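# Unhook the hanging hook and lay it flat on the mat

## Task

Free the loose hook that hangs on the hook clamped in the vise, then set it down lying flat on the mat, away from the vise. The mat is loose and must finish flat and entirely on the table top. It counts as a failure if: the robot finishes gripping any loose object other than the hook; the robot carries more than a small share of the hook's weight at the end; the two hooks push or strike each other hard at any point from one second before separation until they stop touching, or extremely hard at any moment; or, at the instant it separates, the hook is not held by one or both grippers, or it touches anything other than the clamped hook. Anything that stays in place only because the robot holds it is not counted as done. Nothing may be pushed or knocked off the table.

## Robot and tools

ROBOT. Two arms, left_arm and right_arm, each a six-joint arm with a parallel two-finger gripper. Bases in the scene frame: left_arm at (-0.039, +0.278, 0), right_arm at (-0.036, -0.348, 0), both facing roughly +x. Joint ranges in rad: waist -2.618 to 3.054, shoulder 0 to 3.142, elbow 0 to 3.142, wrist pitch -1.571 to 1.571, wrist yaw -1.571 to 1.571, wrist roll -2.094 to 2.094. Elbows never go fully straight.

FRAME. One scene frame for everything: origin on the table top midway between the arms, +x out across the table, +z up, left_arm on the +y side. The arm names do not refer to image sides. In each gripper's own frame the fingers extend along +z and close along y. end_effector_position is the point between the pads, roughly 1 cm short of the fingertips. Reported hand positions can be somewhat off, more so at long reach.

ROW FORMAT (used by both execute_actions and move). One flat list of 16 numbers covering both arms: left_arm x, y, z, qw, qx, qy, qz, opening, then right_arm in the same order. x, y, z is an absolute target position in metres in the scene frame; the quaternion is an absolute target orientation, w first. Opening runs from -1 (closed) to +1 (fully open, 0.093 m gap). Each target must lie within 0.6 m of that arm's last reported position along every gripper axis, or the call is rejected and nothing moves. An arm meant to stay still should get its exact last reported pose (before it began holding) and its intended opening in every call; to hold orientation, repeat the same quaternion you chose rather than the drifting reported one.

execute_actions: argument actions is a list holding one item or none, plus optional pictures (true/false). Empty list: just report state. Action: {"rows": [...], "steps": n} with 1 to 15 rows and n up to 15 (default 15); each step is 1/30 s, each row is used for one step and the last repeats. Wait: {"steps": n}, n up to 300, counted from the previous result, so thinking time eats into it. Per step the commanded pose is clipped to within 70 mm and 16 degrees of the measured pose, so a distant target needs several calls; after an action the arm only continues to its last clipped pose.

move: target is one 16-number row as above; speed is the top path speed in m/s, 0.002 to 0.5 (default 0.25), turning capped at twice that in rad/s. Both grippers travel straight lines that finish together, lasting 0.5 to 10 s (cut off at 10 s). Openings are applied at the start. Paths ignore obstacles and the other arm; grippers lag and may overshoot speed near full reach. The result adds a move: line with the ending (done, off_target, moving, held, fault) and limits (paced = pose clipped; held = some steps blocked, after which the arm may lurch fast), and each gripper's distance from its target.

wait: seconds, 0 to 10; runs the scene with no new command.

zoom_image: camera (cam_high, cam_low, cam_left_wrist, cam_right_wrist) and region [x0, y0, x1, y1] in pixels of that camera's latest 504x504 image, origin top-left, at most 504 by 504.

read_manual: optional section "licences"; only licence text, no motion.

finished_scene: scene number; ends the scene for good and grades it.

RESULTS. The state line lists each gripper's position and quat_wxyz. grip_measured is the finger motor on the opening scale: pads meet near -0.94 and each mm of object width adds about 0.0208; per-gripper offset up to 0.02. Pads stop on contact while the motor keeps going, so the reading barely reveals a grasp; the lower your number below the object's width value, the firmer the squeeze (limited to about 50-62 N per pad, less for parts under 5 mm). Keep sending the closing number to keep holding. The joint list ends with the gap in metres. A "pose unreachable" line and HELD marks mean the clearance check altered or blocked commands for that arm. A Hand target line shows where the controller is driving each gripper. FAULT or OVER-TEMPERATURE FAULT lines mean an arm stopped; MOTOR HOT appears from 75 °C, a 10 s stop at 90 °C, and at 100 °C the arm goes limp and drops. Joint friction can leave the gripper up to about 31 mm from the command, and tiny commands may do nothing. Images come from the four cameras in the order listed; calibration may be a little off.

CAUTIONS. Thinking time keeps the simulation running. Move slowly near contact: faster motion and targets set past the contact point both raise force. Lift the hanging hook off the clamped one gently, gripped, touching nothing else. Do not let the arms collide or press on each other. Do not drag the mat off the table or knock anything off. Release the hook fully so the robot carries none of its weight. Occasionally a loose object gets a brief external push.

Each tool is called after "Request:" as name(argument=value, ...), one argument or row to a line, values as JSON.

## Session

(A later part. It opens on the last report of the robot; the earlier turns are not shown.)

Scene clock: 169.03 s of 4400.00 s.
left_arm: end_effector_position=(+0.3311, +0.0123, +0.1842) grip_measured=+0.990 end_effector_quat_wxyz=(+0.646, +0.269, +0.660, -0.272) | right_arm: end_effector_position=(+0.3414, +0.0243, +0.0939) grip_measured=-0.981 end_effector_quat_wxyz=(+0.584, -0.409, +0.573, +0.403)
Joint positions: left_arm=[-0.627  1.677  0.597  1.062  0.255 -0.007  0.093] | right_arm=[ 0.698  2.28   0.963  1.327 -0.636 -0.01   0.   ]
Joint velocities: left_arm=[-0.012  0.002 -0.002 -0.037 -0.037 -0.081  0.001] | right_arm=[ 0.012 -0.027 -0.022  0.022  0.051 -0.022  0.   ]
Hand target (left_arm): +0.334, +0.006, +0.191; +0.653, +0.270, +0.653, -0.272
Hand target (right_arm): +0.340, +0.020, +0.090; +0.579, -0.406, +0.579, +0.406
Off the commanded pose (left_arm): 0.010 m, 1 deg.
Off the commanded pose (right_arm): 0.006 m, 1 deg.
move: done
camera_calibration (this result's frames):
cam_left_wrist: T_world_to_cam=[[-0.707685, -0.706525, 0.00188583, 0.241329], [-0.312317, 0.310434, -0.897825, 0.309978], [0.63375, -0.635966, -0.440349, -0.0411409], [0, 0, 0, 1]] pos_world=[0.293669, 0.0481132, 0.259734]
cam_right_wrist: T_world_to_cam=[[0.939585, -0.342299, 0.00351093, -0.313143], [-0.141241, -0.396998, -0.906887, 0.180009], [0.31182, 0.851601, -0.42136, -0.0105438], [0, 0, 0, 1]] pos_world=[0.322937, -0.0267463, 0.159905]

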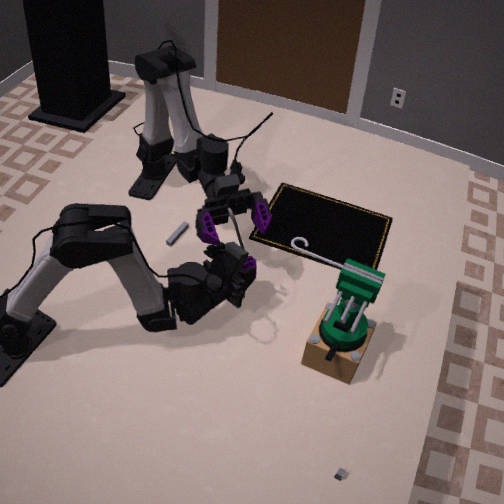

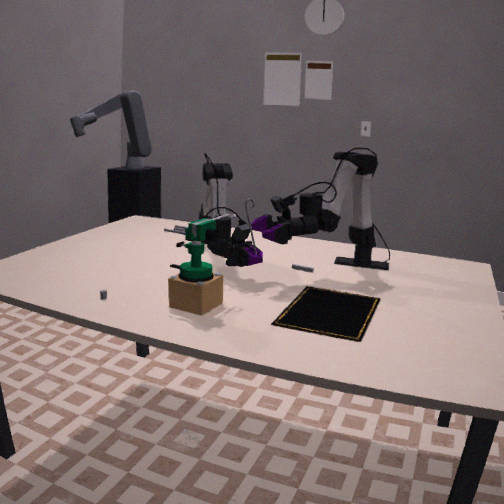

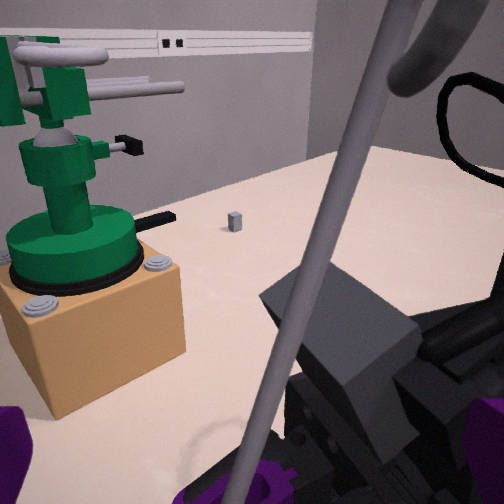

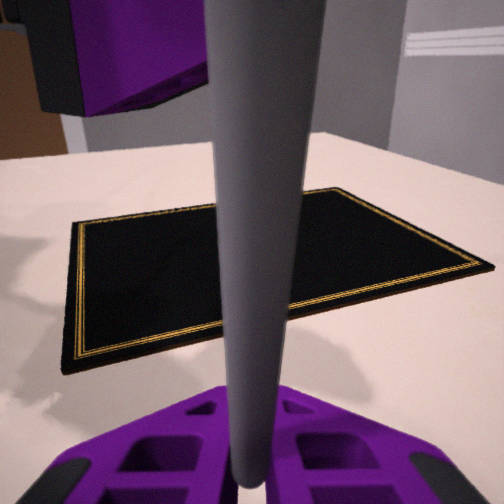

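Request:
move(
  target=[0.356,-0.016,0.19,0.653,0.271,0.653,-0.271,1, 0.34,0.02,0.09,0.579,-0.406,0.579,0.406,-1],
  speed=0.05,
)

Request:
move(
  target=[0.356,-0.016,0.19,0.653,0.271,0.653,-0.271,-1, 0.34,0.02,0.09,0.579,-0.406,0.579,0.406,-1],
  speed=0.05,
)

Scene clock: 171.10 s of 4400.00 s.
left_arm: end_effector_position=(+0.3514, -0.0037, +0.1791) grip_measured=+0.990 end_effector_quat_wxyz=(+0.642, +0.269, +0.666, -0.270) | right_arm: end_effector_position=(+0.3597, +0.0077, +0.0929) grip_measured=-0.981 end_effector_quat_wxyz=(+0.588, -0.378, +0.596, +0.396)
Joint positions: left_arm=[-0.64   1.767  0.698  1.038  0.239 -0.007  0.093] | right_arm=[ 0.659  2.28   0.963  1.322 -0.609  0.031  0.   ]
Joint velocities: left_arm=[ 0.007  0.007  0.007 -0.007  0.007 -0.037 -0.   ] | right_arm=[ 0.012  0.012  0.002 -0.037 -0.081  0.007  0.   ]
Hand target (left_arm): +0.355, -0.015, +0.191; +0.653, +0.270, +0.653, -0.272
Hand target (right_arm): +0.340, +0.020, +0.090; +0.579, -0.406, +0.579, +0.406
Off the commanded pose (left_arm): 0.017 m, 2 deg.
Off the commanded pose (right_arm): 0.023 m, 4 deg.
move: off_target (left_arm, right_arm)
camera_calibration (this result's frames):
cam_left_wrist: T_world_to_cam=[[-0.70576, -0.708434, 0.00490129, 0.243081], [-0.323545, 0.316153, -0.891833, 0.319583], [0.630255, -0.631006, -0.452338, -0.0630889], [0, 0, 0, 1]] pos_world=[0.314718, 0.0313601, 0.255286]
cam_right_wrist: T_world_to_cam=[[0.914468, -0.402681, -0.0399651, -0.322454], [-0.204391, -0.374395, -0.904463, 0.19739], [0.349247, 0.83527, -0.424677, -0.0155713], [0, 0, 0, 1]] pos_world=[0.340657, -0.0429379, 0.159032]

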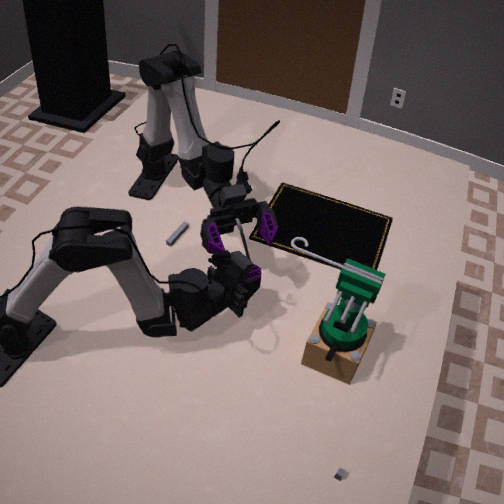

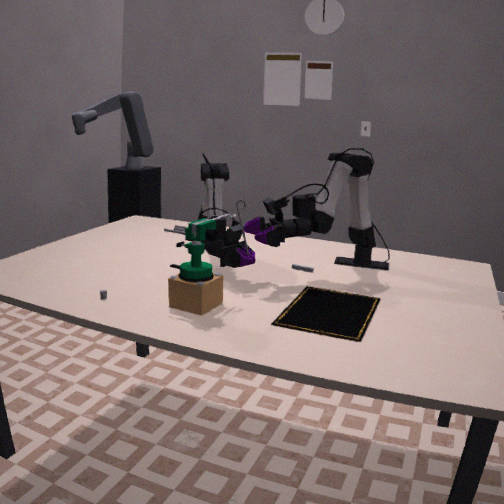

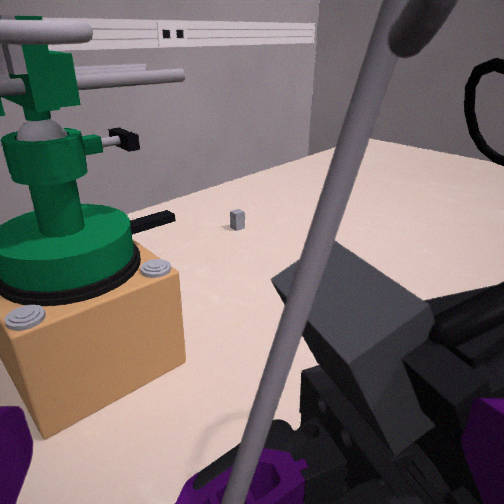

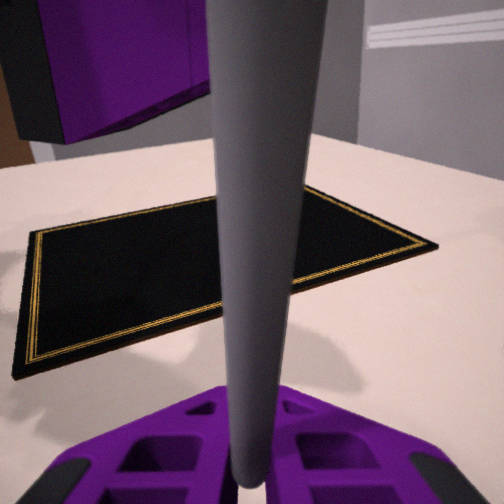

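Scene clock: 172.13 s of 4400.00 s.
left_arm: end_effector_position=(+0.3543, -0.0055, +0.1809) grip_measured=-1.000 end_effector_quat_wxyz=(+0.645, +0.266, +0.665, -0.267) | right_arm: end_effector_position=(+0.3504, +0.0160, +0.0917) grip_measured=-0.981 end_effector_quat_wxyz=(+0.581, -0.393, +0.588, +0.403)
Joint positions: left_arm=[-0.645  1.775  0.712  1.036  0.227 -0.007  0.   ] | right_arm=[ 0.678  2.28   0.963  1.317 -0.626  0.017  0.   ]
Joint velocities: left_arm=[-0.012  0.012  0.002  0.022 -0.007  0.051  0.   ] | right_arm=[ 0.017 -0.017  0.017  0.051  0.051  0.007  0.   ]
Hand target (left_arm): +0.355, -0.015, +0.190; +0.653, +0.271, +0.653, -0.271
Hand target (right_arm): +0.340, +0.020, +0.090; +0.579, -0.406, +0.579, +0.406
Off the commanded pose (left_arm): 0.014 m, 2 deg.
Off the commanded pose (right_arm): 0.011 m, 2 deg.
move: off_target (left_arm, right_arm)
camera_calibration (this result's frames):
cam_left_wrist: T_world_to_cam=[[-0.69981, -0.71432, 0.00348186, 0.242044], [-0.322513, 0.311605, -0.893805, 0.322666], [0.637378, -0.626617, -0.448442, -0.0684432], [0, 0, 0, 1]] pos_world=[0.317073, 0.0294646, 0.256865]
cam_right_wrist: T_world_to_cam=[[0.928584, -0.369948, -0.0295022, -0.317067], [-0.183617, -0.388889, -0.902801, 0.190298], [0.322516, 0.843744, -0.429045, -0.0101369], [0, 0, 0, 1]] pos_world=[0.332634, -0.0347407, 0.158097]

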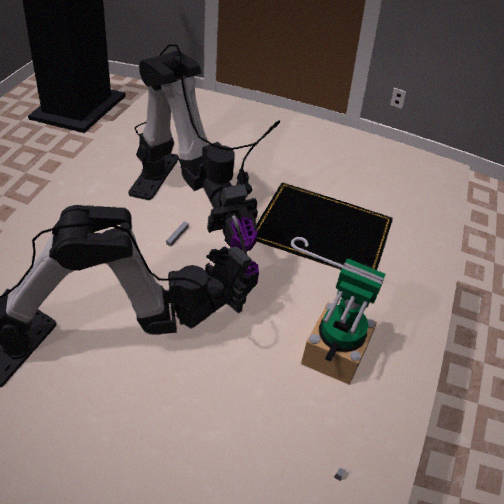

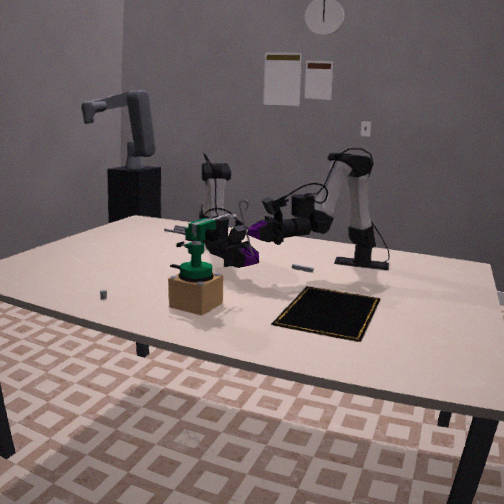

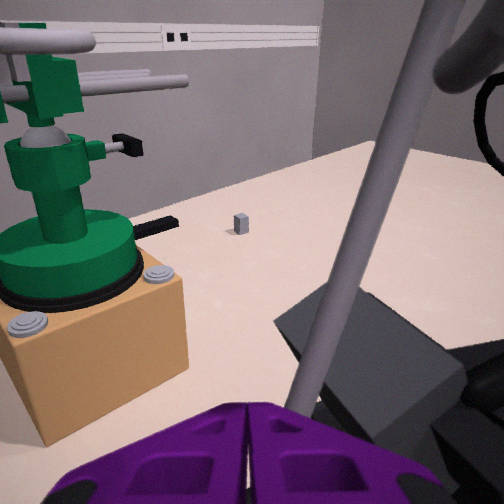

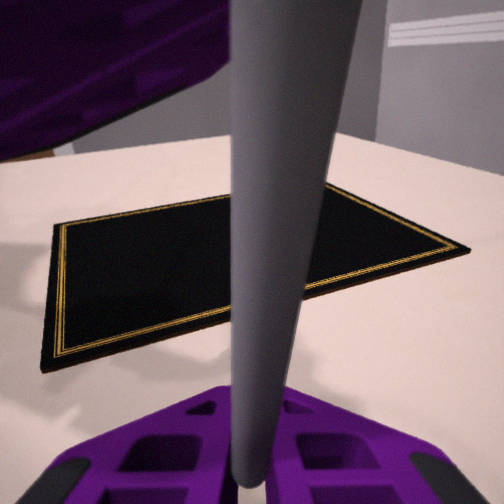

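Request:
move(
  target=[0.30,0.10,0.19,0.653,0.271,0.653,-0.271,1, 0.345,0.02,0.09,0.579,-0.406,0.579,0.406,-1],
  speed=0.1,
)

Request:
move(
  target=[0.35,0.14,0.16,0.5,0.5,0.5,-0.5,1, 0.36,0.0,0.08,0.707,0,0.707,0,-1],
  speed=0.1,
)

Scene clock: 175.17 s of 4400.00 s.
left_arm: end_effector_position=(+0.3031, +0.0951, +0.1872) grip_measured=+0.989 end_effector_quat_wxyz=(+0.648, +0.270, +0.658, -0.273) | right_arm: end_effector_position=(+0.3496, +0.0154, +0.0926) grip_measured=-0.981 end_effector_quat_wxyz=(+0.582, -0.397, +0.584, +0.404)
Joint positions: left_arm=[-0.374  1.446  0.379  1.055  0.512 -0.004  0.093] | right_arm=[ 0.674  2.28   0.963  1.321 -0.64   0.011  0.   ]
Joint velocities: left_arm=[-0.002 -0.007  0.022  0.037 -0.007 -0.022 -0.002] | right_arm=[ 0.002 -0.007  0.002 -0.007  0.051  0.007  0.   ]
Hand target (left_arm): +0.299, +0.099, +0.188; +0.653, +0.273, +0.653, -0.269
Hand target (right_arm): +0.345, +0.020, +0.090; +0.579, -0.406, +0.579, +0.406
Off the commanded pose (left_arm): 0.006 m, 1 deg.
Off the commanded pose (right_arm): 0.007 m, 1 deg.
move: done
camera_calibration (this result's frames):
cam_left_wrist: T_world_to_cam=[[-0.710929, -0.703264, 0.000365364, 0.280948], [-0.305912, 0.308778, -0.900596, 0.276934], [0.633244, -0.640372, -0.434656, 0.0300616], [0, 0, 0, 1]] pos_world=[0.265415, 0.13132, 0.26237]
cam_right_wrist: T_world_to_cam=[[0.93243, -0.360722, -0.021291, -0.318809], [-0.171725, -0.390509, -0.904441, 0.18672], [0.317938, 0.846984, -0.426067, -0.00770026], [0, 0, 0, 1]] pos_world=[0.33178, -0.0355636, 0.158809]

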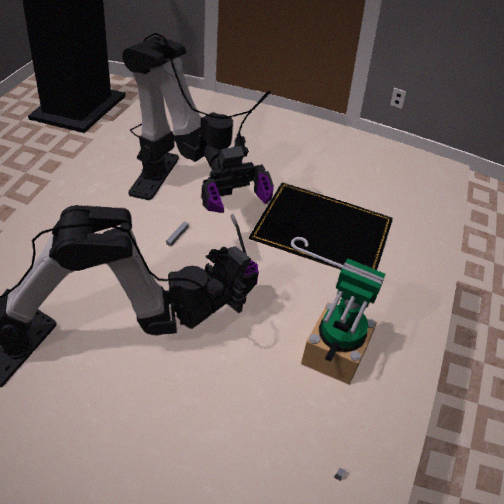

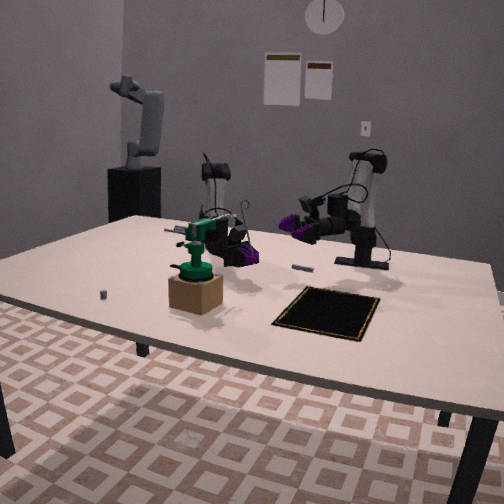

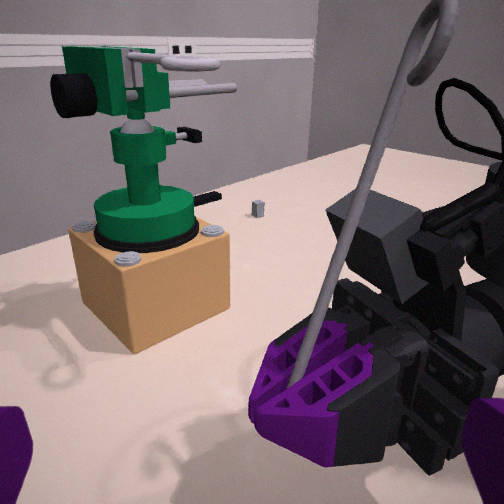

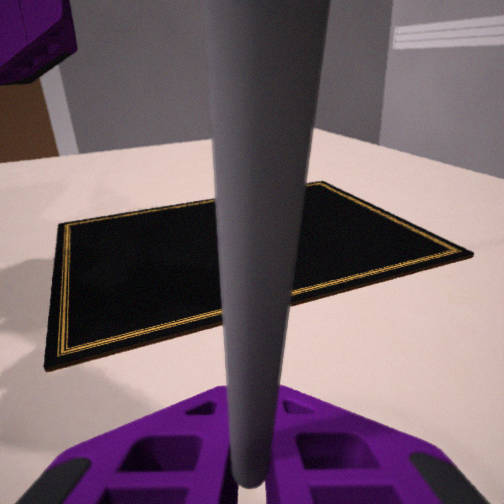

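Scene clock: 181.63 s of 4400.00 s.
left_arm: end_effector_position=(+0.3441, +0.1343, +0.1551) grip_measured=+0.989 end_effector_quat_wxyz=(+0.515, +0.470, +0.529, -0.484) | right_arm: end_effector_position=(+0.3623, -0.0056, +0.0817) grip_measured=-0.980 end_effector_quat_wxyz=(+0.704, -0.001, +0.710, +0.000)
Joint positions: left_arm=[-0.033  2.009  0.9    1.047  1.548  0.034  0.093] | right_arm=[1.088 2.359 1.096 1.247 0.976 0.011 0.   ]
Joint velocities: left_arm=[-0.017 -0.022  0.007 -0.022 -0.051 -0.022  0.001] | right_arm=[ 0.002 -0.017 -0.002  0.095 -0.007 -0.066  0.   ]
Hand target (left_arm): +0.351, +0.139, +0.159; +0.523, +0.477, +0.523, -0.476
Hand target (right_arm): +0.362, +0.000, +0.080; +0.704, -0.001, +0.710, -0.001
Off the commanded pose (left_arm): 0.010 m, 5 deg.
Off the commanded pose (right_arm): 0.006 m, 1 deg.
joint sent to its limit (left arm) — the command would take joint 5 (wrist yaw) past its upper limit, so that joint was sent only as far as its limit.
move: off_target (left_arm)
camera_calibration (this result's frames):
cam_left_wrist: T_world_to_cam=[[-0.99609, -0.0863428, 0.0187241, 0.350027], [-0.0536933, 0.423304, -0.904395, 0.146973], [0.070162, -0.901864, -0.426285, 0.242824], [0, 0, 0, 1]] pos_world=[0.339513, 0.187003, 0.22988]
cam_right_wrist: T_world_to_cam=[[-0.00096411, -0.999947, -0.0102615, -0.00468887], [-0.436981, 0.0096512, -0.899419, 0.268821], [0.89947, 0.00361694, -0.436967, -0.213119], [0, 0, 0, 1]] pos_world=[0.30916, -0.00651223, 0.148609]

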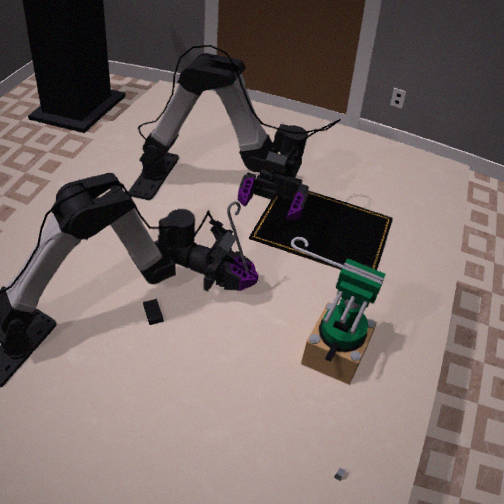

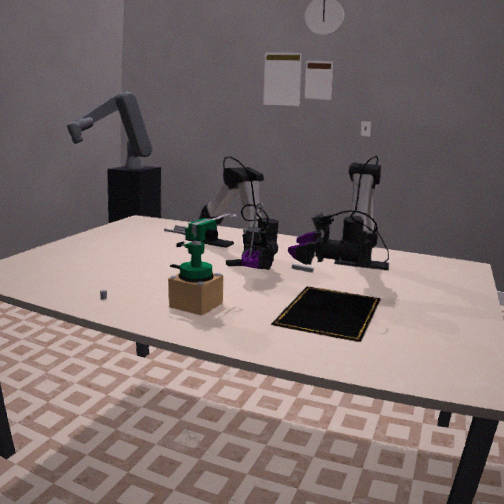

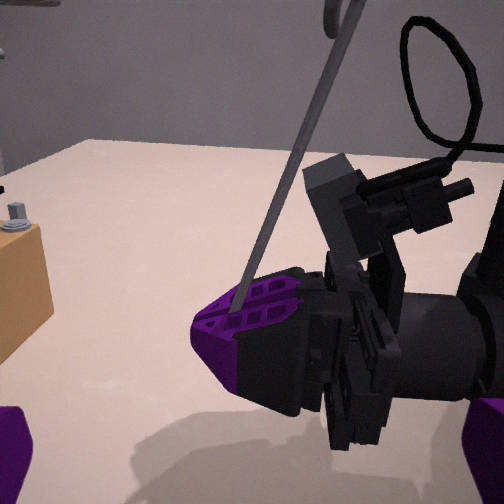

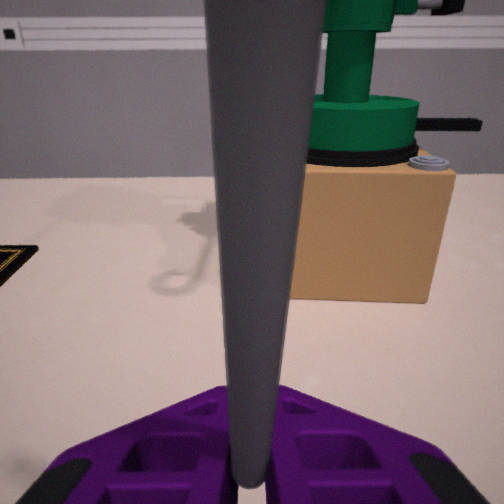

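Request:
move(
  target=[0.348,0.06,0.125,0.515,0.47,0.529,-0.484,0, 0.362,0.0,0.08,0.707,0,0.707,0,-1],
  speed=0.07,
)

Scene clock: 184.80 s of 4400.00 s.
left_arm: end_effector_position=(+0.3461, +0.0635, +0.1226) grip_measured=+0.002 end_effector_quat_wxyz=(+0.510, +0.466, +0.534, -0.488) | right_arm: end_effector_position=(+0.3623, -0.0060, +0.0816) grip_measured=-0.980 end_effector_quat_wxyz=(+0.704, -0.001, +0.710, -0.001)
Joint positions: left_arm=[-0.224  2.136  0.9    1.215  1.354 -0.026  0.045] | right_arm=[1.088 2.359 1.096 1.246 0.979 0.011 0.   ]
Joint velocities: left_arm=[-0.002 -0.007  0.012 -0.081 -0.095  0.007 -0.   ] | right_arm=[ 0.002 -0.007 -0.017 -0.037  0.037 -0.037  0.   ]
Hand target (left_arm): +0.349, +0.060, +0.126; +0.516, +0.469, +0.528, -0.485
Hand target (right_arm): +0.362, -0.000, +0.080; +0.707, -0.000, +0.707, +0.000
Off the commanded pose (left_arm): 0.005 m, 1 deg.
Off the commanded pose (right_arm): 0.006 m, 1 deg.
move: done
camera_calibration (this result's frames):
cam_left_wrist: T_world_to_cam=[[-0.995343, -0.0887142, 0.0377055, 0.344105], [-0.0720179, 0.424386, -0.902613, 0.153619], [0.0640729, -0.901125, -0.428798, 0.167332], [0, 0, 0, 1]] pos_world=[0.342844, 0.116121, 0.197435]
cam_right_wrist: T_world_to_cam=[[-0.00325646, -0.999949, -0.00960677, -0.00430016], [-0.437313, 0.0100635, -0.899253, 0.268823], [0.899303, 0.00127279, -0.437324, -0.213096], [0, 0, 0, 1]] pos_world=[0.309184, -0.00673402, 0.148507]

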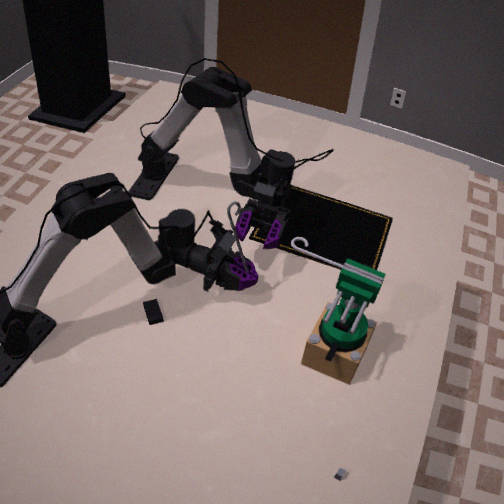

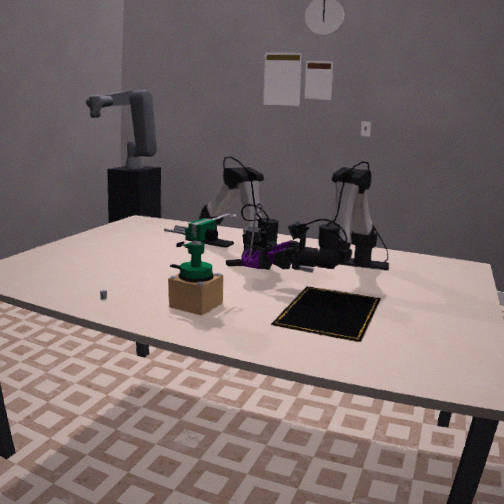

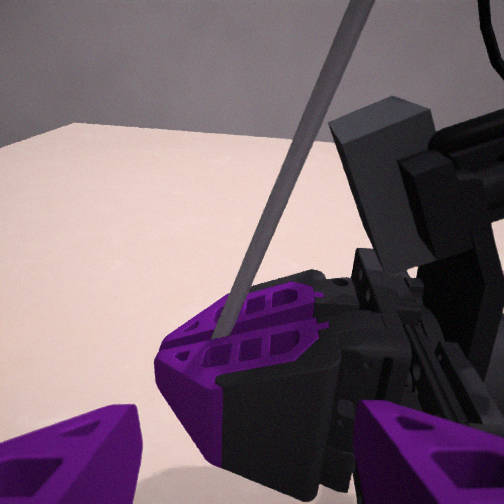

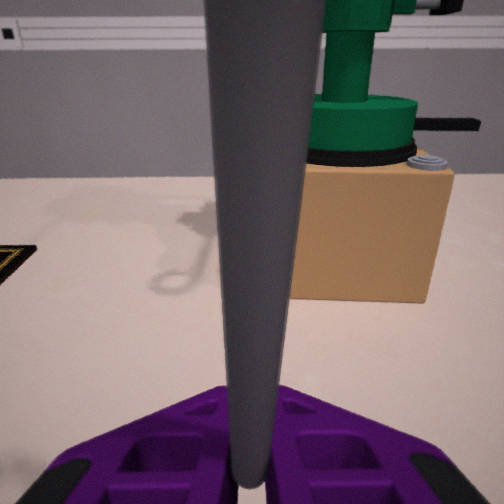

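Request:
move(
  target=[0.345,0.01,0.15,0.515,0.47,0.529,-0.484,0, 0.362,0.0,0.08,0.707,0,0.707,0,-1],
  speed=0.05,
)

Scene clock: 187.50 s of 4400.00 s.
left_arm: end_effector_position=(+0.3479, +0.0293, +0.1303) grip_measured=+0.001 end_effector_quat_wxyz=(+0.506, +0.450, +0.554, -0.485) | right_arm: end_effector_position=(+0.3647, -0.0194, +0.0868) grip_measured=-0.980 end_effector_quat_wxyz=(+0.710, +0.035, +0.704, -0.014)
Joint positions: left_arm=[-0.318  2.098  0.913  1.132  1.225 -0.032  0.045] | right_arm=[1.08  2.359 1.096 1.278 1.039 0.017 0.   ]
Joint velocities: left_arm=[ 0.017  0.002 -0.002 -0.022 -0.037  0.066  0.001] | right_arm=[0.017 0.017 0.002 0.007 0.081 0.022 0.   ]
Hand target (left_arm): +0.344, +0.011, +0.151; +0.516, +0.469, +0.528, -0.485
Hand target (right_arm): +0.361, -0.001, +0.080; +0.707, +0.000, +0.707, +0.000
Off the commanded pose (left_arm): 0.028 m, 4 deg.
Off the commanded pose (right_arm): 0.021 m, 4 deg.
move: off_target (left_arm, right_arm)
camera_calibration (this result's frames):
cam_left_wrist: T_world_to_cam=[[-0.989628, -0.124068, 0.0724159, 0.337082], [-0.119362, 0.429664, -0.895065, 0.190573], [0.079934, -0.894425, -0.440017, 0.135447], [0, 0, 0, 1]] pos_world=[0.345506, 0.0810861, 0.205764]
cam_right_wrist: T_world_to_cam=[[-0.0713705, -0.996562, -0.0420662, 0.0100743], [-0.418179, 0.0681837, -0.905802, 0.26942], [0.905556, -0.0470564, -0.421608, -0.217466], [0, 0, 0, 1]] pos_world=[0.310312, -0.0185635, 0.152779]

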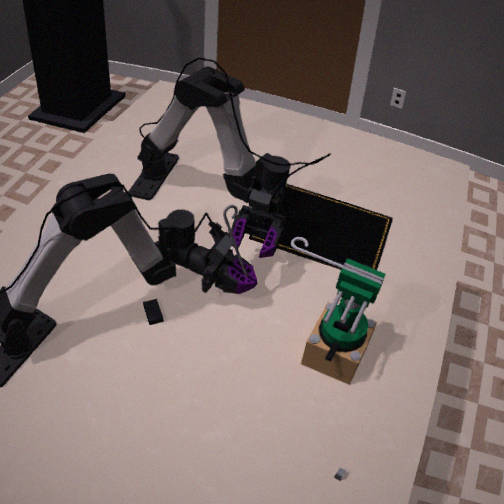

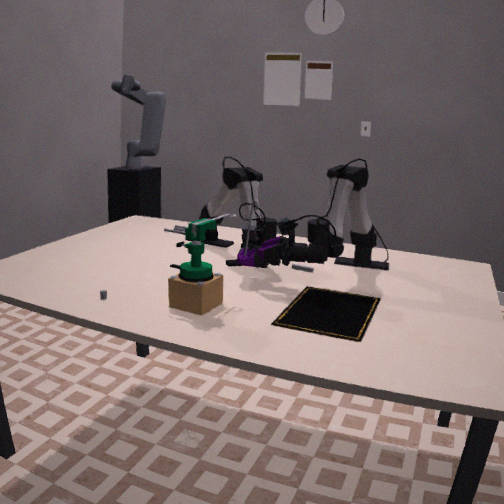

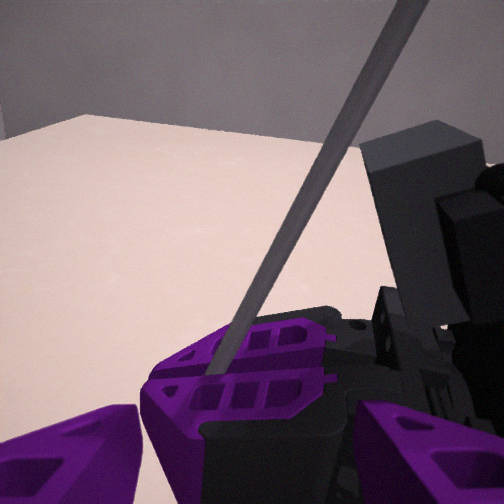

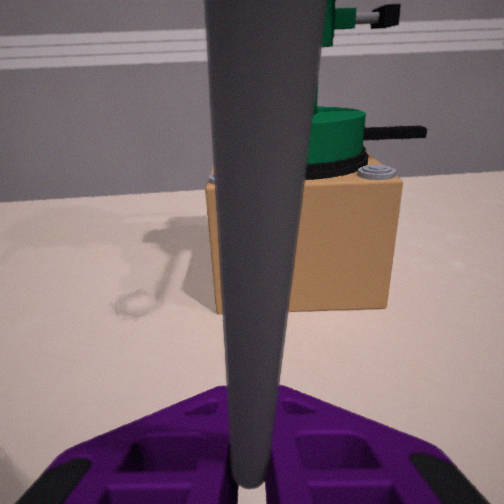

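Request:
move(
  target=[0.35,0.07,0.18,0.515,0.47,0.529,-0.484,0, 0.362,0.0,0.08,0.707,0,0.707,0,-1],
  speed=0.07,
)

Request:
move(
  target=[0.335,0.0,0.18,0.515,0.47,0.529,-0.484,0, 0.362,0.0,0.08,0.707,0,0.707,0,-1],
  speed=0.05,
)

Scene clock: 189.87 s of 4400.00 s.
left_arm: end_effector_position=(+0.3434, +0.0669, +0.1643) grip_measured=+0.001 end_effector_quat_wxyz=(+0.499, +0.458, +0.544, -0.495) | right_arm: end_effector_position=(+0.3622, -0.0088, +0.0855) grip_measured=-0.980 end_effector_quat_wxyz=(+0.708, +0.012, +0.706, -0.000)
Joint positions: left_arm=[-0.215  1.98   0.913  1.013  1.365 -0.029  0.045] | right_arm=[1.088 2.359 1.096 1.27  0.997 0.011 0.   ]
Joint velocities: left_arm=[-0.017 -0.012 -0.002 -0.037  0.037 -0.022  0.001] | right_arm=[-0.007 -0.032 -0.007 -0.051 -0.007 -0.007  0.   ]
Hand target (left_arm): +0.348, +0.070, +0.180; +0.515, +0.470, +0.529, -0.484
Hand target (right_arm): +0.362, -0.000, +0.080; +0.707, +0.000, +0.707, +0.000
Off the commanded pose (left_arm): 0.017 m, 3 deg.
Off the commanded pose (right_arm): 0.010 m, 1 deg.
move: off_target (left_arm)
camera_calibration (this result's frames):
cam_left_wrist: T_world_to_cam=[[-0.993593, -0.087027, 0.0721086, 0.333786], [-0.102633, 0.427605, -0.898121, 0.199257], [0.0473268, -0.899767, -0.433797, 0.194965], [0, 0, 0, 1]] pos_world=[0.34287, 0.119268, 0.239463]
cam_right_wrist: T_world_to_cam=[[-0.0205429, -0.99937, -0.0289528, 0.000807127], [-0.424949, 0.0349407, -0.904543, 0.268539], [0.904984, -0.00627846, -0.425399, -0.214375], [0, 0, 0, 1]] pos_world=[0.308138, -0.00992228, 0.151734]

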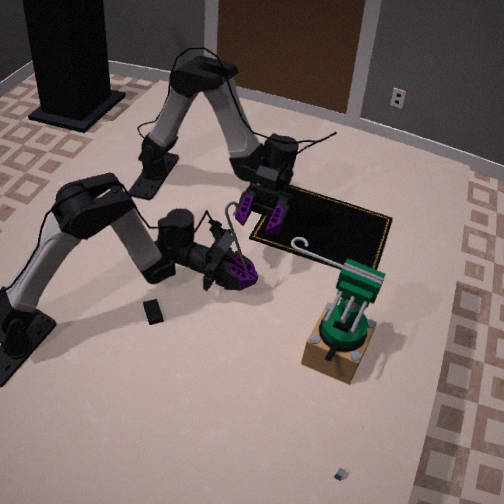

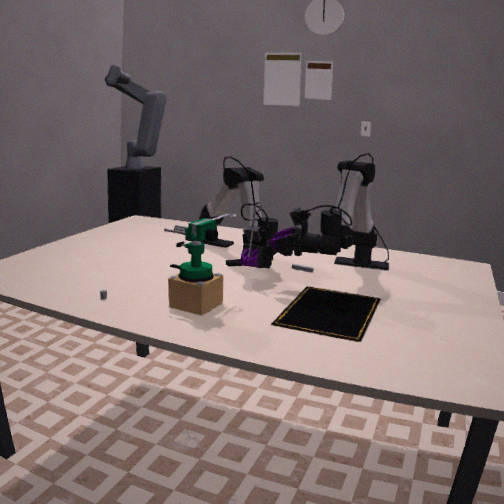

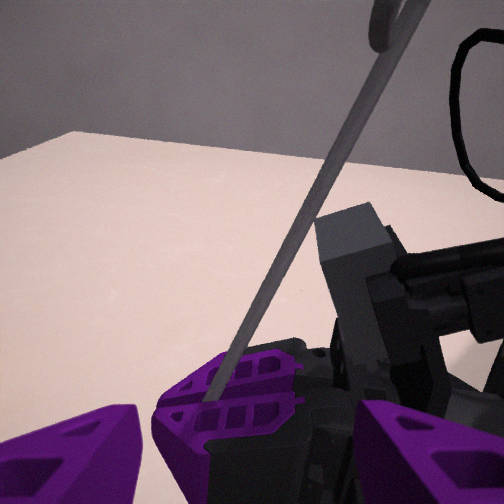

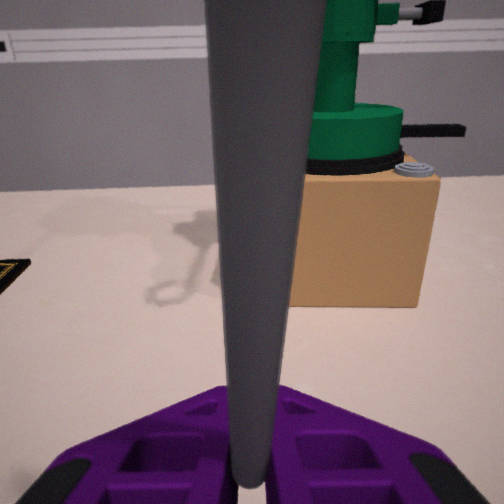

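Scene clock: 191.57 s of 4400.00 s.
left_arm: end_effector_position=(+0.3392, +0.0164, +0.1644) grip_measured=+0.001 end_effector_quat_wxyz=(+0.507, +0.452, +0.551, -0.485) | right_arm: end_effector_position=(+0.3641, -0.0192, +0.0851) grip_measured=-0.980 end_effector_quat_wxyz=(+0.709, +0.042, +0.704, -0.007)
Joint positions: left_arm=[-0.356  1.98   0.913  1.024  1.191 -0.036  0.045] | right_arm=[1.081 2.363 1.096 1.28  1.042 0.04  0.   ]
Joint velocities: left_arm=[-0.022 -0.012 -0.017  0.095 -0.095  0.022  0.001] | right_arm=[-0.007  0.012  0.012 -0.066  0.037 -0.081  0.   ]
Hand target (left_arm): +0.334, +0.001, +0.181; +0.516, +0.468, +0.528, -0.486
Hand target (right_arm): +0.361, -0.001, +0.080; +0.707, +0.000, +0.707, +0.000
Off the commanded pose (left_arm): 0.023 m, 3 deg.
Off the commanded pose (right_arm): 0.020 m, 5 deg.
move: off_target (left_arm, right_arm)
camera_calibration (this result's frames):
cam_left_wrist: T_world_to_cam=[[-0.990593, -0.119844, 0.0660593, 0.325747], [-0.111663, 0.428842, -0.896452, 0.223251], [0.0791052, -0.895395, -0.43819, 0.139604], [0, 0, 0, 1]] pos_world=[0.336568, 0.0683005, 0.239788]
cam_right_wrist: T_world_to_cam=[[-0.0719629, -0.995415, -0.0630152, 0.0121055], [-0.418064, 0.0874644, -0.904197, 0.267755], [0.905563, -0.0387243, -0.422441, -0.217436], [0, 0, 0, 1]] pos_world=[0.309712, -0.019789, 0.151012]

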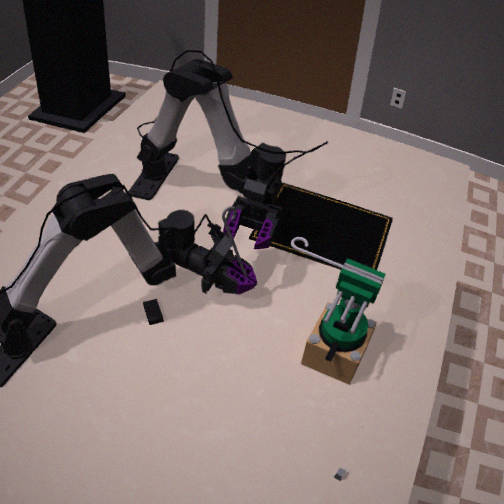

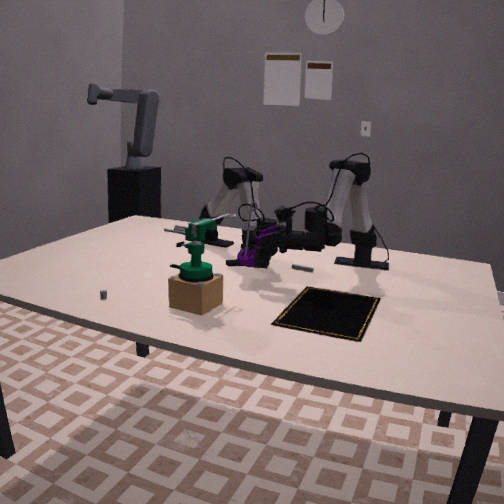

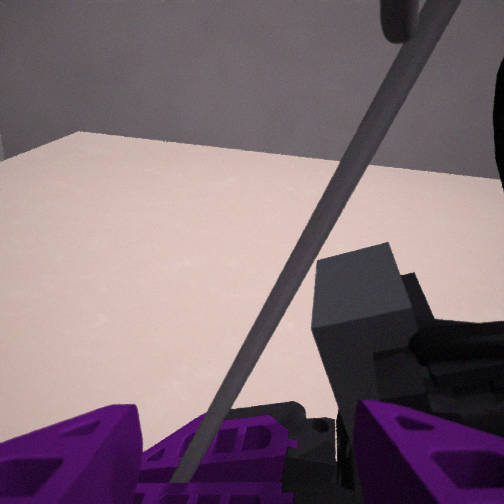

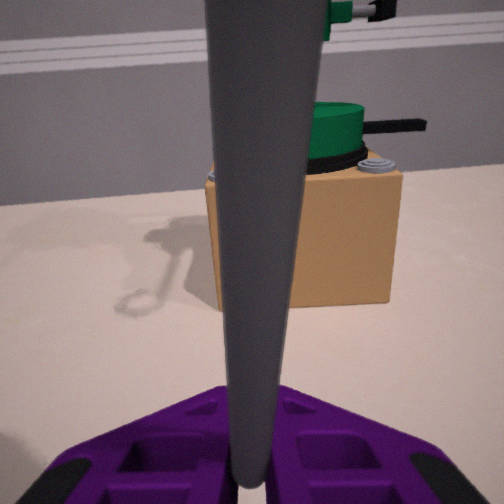

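Request:
move(
  target=[0.34,0.12,0.2,0.515,0.47,0.529,-0.484,1, 0.362,0.0,0.08,0.707,0,0.707,0,-1],
  speed=0.1,
)

Request:
move(
  target=[0.356,0.045,0.2,0,0.537,0.843,0,1, 0.40,-0.05,0.10,0.5,-0.5,0.5,-0.5,-1],
  speed=0.1,
)

Scene clock: 195.67 s of 4400.00 s.
left_arm: end_effector_position=(+0.3396, +0.1173, +0.1908) grip_measured=+0.989 end_effector_quat_wxyz=(+0.507, +0.462, +0.537, -0.490) | right_arm: end_effector_position=(+0.3630, -0.0100, +0.0835) grip_measured=-0.980 end_effector_quat_wxyz=(+0.708, +0.012, +0.706, -0.002)
Joint positions: left_arm=[-0.078  1.883  0.913  0.904  1.499  0.008  0.093] | right_arm=[1.085 2.363 1.096 1.27  0.997 0.011 0.   ]
Joint velocities: left_arm=[ 0.002 -0.012 -0.002 -0.081  0.007  0.022 -0.001] | right_arm=[-0.012 -0.012  0.007 -0.066 -0.007 -0.007  0.   ]
Hand target (left_arm): +0.338, +0.120, +0.199; +0.515, +0.471, +0.529, -0.483
Hand target (right_arm): +0.362, -0.000, +0.080; +0.707, +0.000, +0.707, -0.000
Off the commanded pose (left_arm): 0.010 m, 2 deg.
Off the commanded pose (right_arm): 0.011 m, 1 deg.
move: off_target (right_arm)
camera_calibration (this result's frames):
cam_left_wrist: T_world_to_cam=[[-0.994772, -0.0897617, 0.0486932, 0.337692], [-0.0823821, 0.423637, -0.902078, 0.195413], [0.0603438, -0.901374, -0.428817, 0.246838], [0, 0, 0, 1]] pos_world=[0.33713, 0.170021, 0.265683]
cam_right_wrist: T_world_to_cam=[[-0.0232754, -0.999406, -0.0254244, 0.000296957], [-0.426979, 0.0329327, -0.903661, 0.267742], [0.903962, -0.0101774, -0.427492, -0.215496], [0, 0, 0, 1]] pos_world=[0.309127, -0.0107139, 0.149833]

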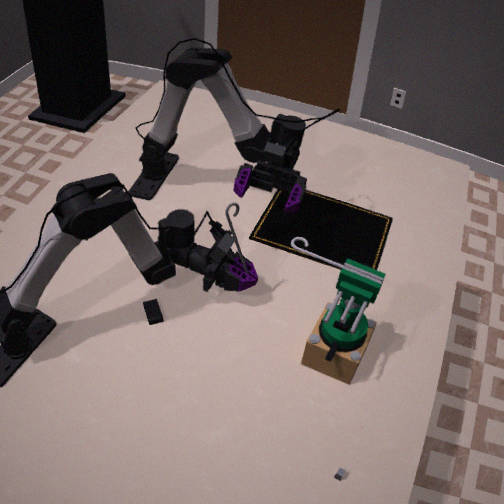

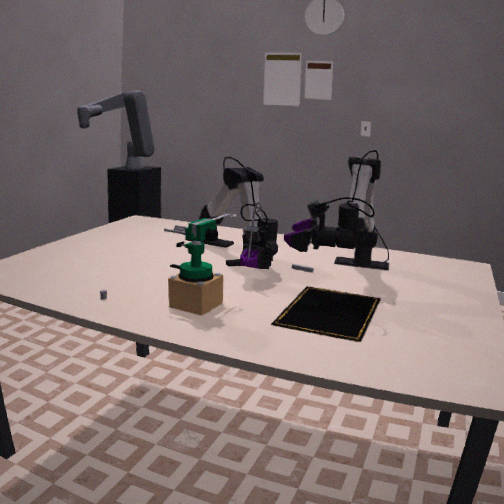

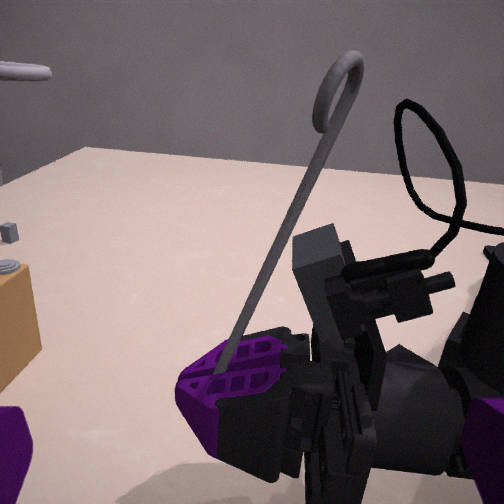

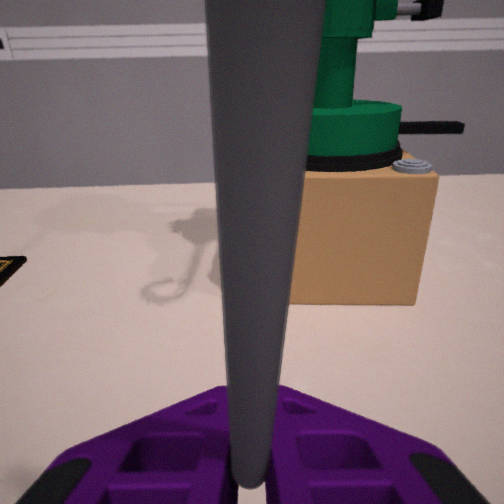

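Scene clock: 204.00 s of 4400.00 s.
left_arm: end_effector_position=(+0.3518, +0.0529, +0.1964) grip_measured=+0.989 end_effector_quat_wxyz=(+0.098, +0.540, +0.836, +0.003) | right_arm: end_effector_position=(+0.4000, -0.0435, +0.0974) grip_measured=-0.979 end_effector_quat_wxyz=(+0.503, -0.498, +0.501, -0.498)
Joint positions: left_arm=[-0.619  2.199  2.398 -1.573  0.004  0.625  0.093] | right_arm=[ 0.958  2.303  1.058  1.249  0.848 -1.566  0.   ]
Joint velocities: left_arm=[ 0.002  0.007 -0.007 -0.022  0.007 -0.007  0.001] | right_arm=[-0.007 -0.002 -0.007 -0.066 -0.051 -0.066  0.   ]
Hand target (left_arm): +0.353, +0.048, +0.201; +0.106, +0.539, +0.835, +0.007
Hand target (right_arm): +0.400, -0.049, +0.100; +0.500, -0.500, +0.500, -0.500
Off the commanded pose (left_arm): 0.010 m, 11 deg.
Off the commanded pose (right_arm): 0.007 m, 0 deg.
joint sent to its limit (left arm) — the command would take joint 4 (wrist pitch) past its lower limit, so that joint was sent only as far as its limit.
move: off_target (left_arm)
camera_calibration (this result's frames):
cam_left_wrist: T_world_to_cam=[[-0.906042, -0.408501, -0.110521, 0.3607], [-0.422876, 0.863933, 0.273487, 0.0943465], [-0.0162366, 0.294528, -0.955505, 0.257467], [0, 0, 0, 1]] pos_world=[0.370886, -0.00999423, 0.260074]
cam_right_wrist: T_world_to_cam=[[-0.00525882, -0.0199168, 0.999788, -0.0964887], [-0.428229, -0.903443, -0.02025, 0.170953], [0.903655, -0.428244, -0.0037779, -0.302692], [0, 0, 0, 1]] pos_world=[0.346229, 0.0228985, 0.0987864]

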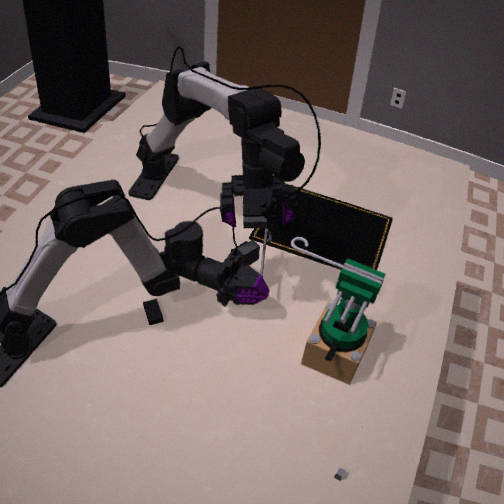

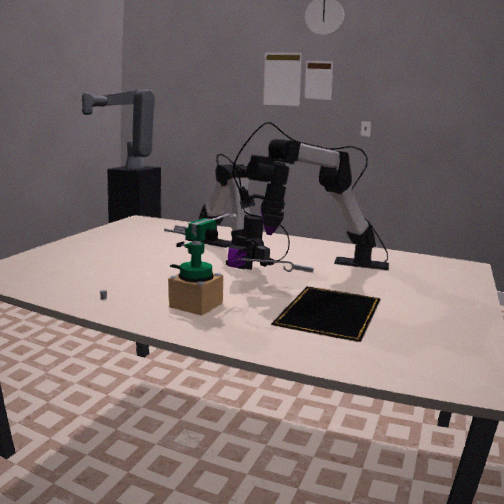

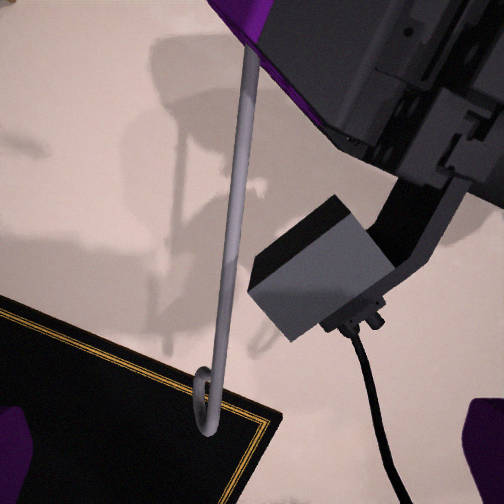

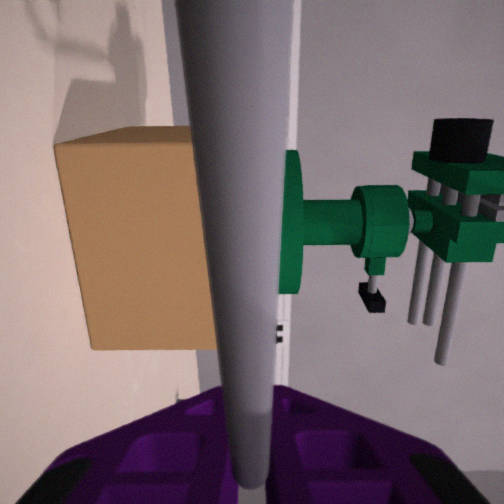

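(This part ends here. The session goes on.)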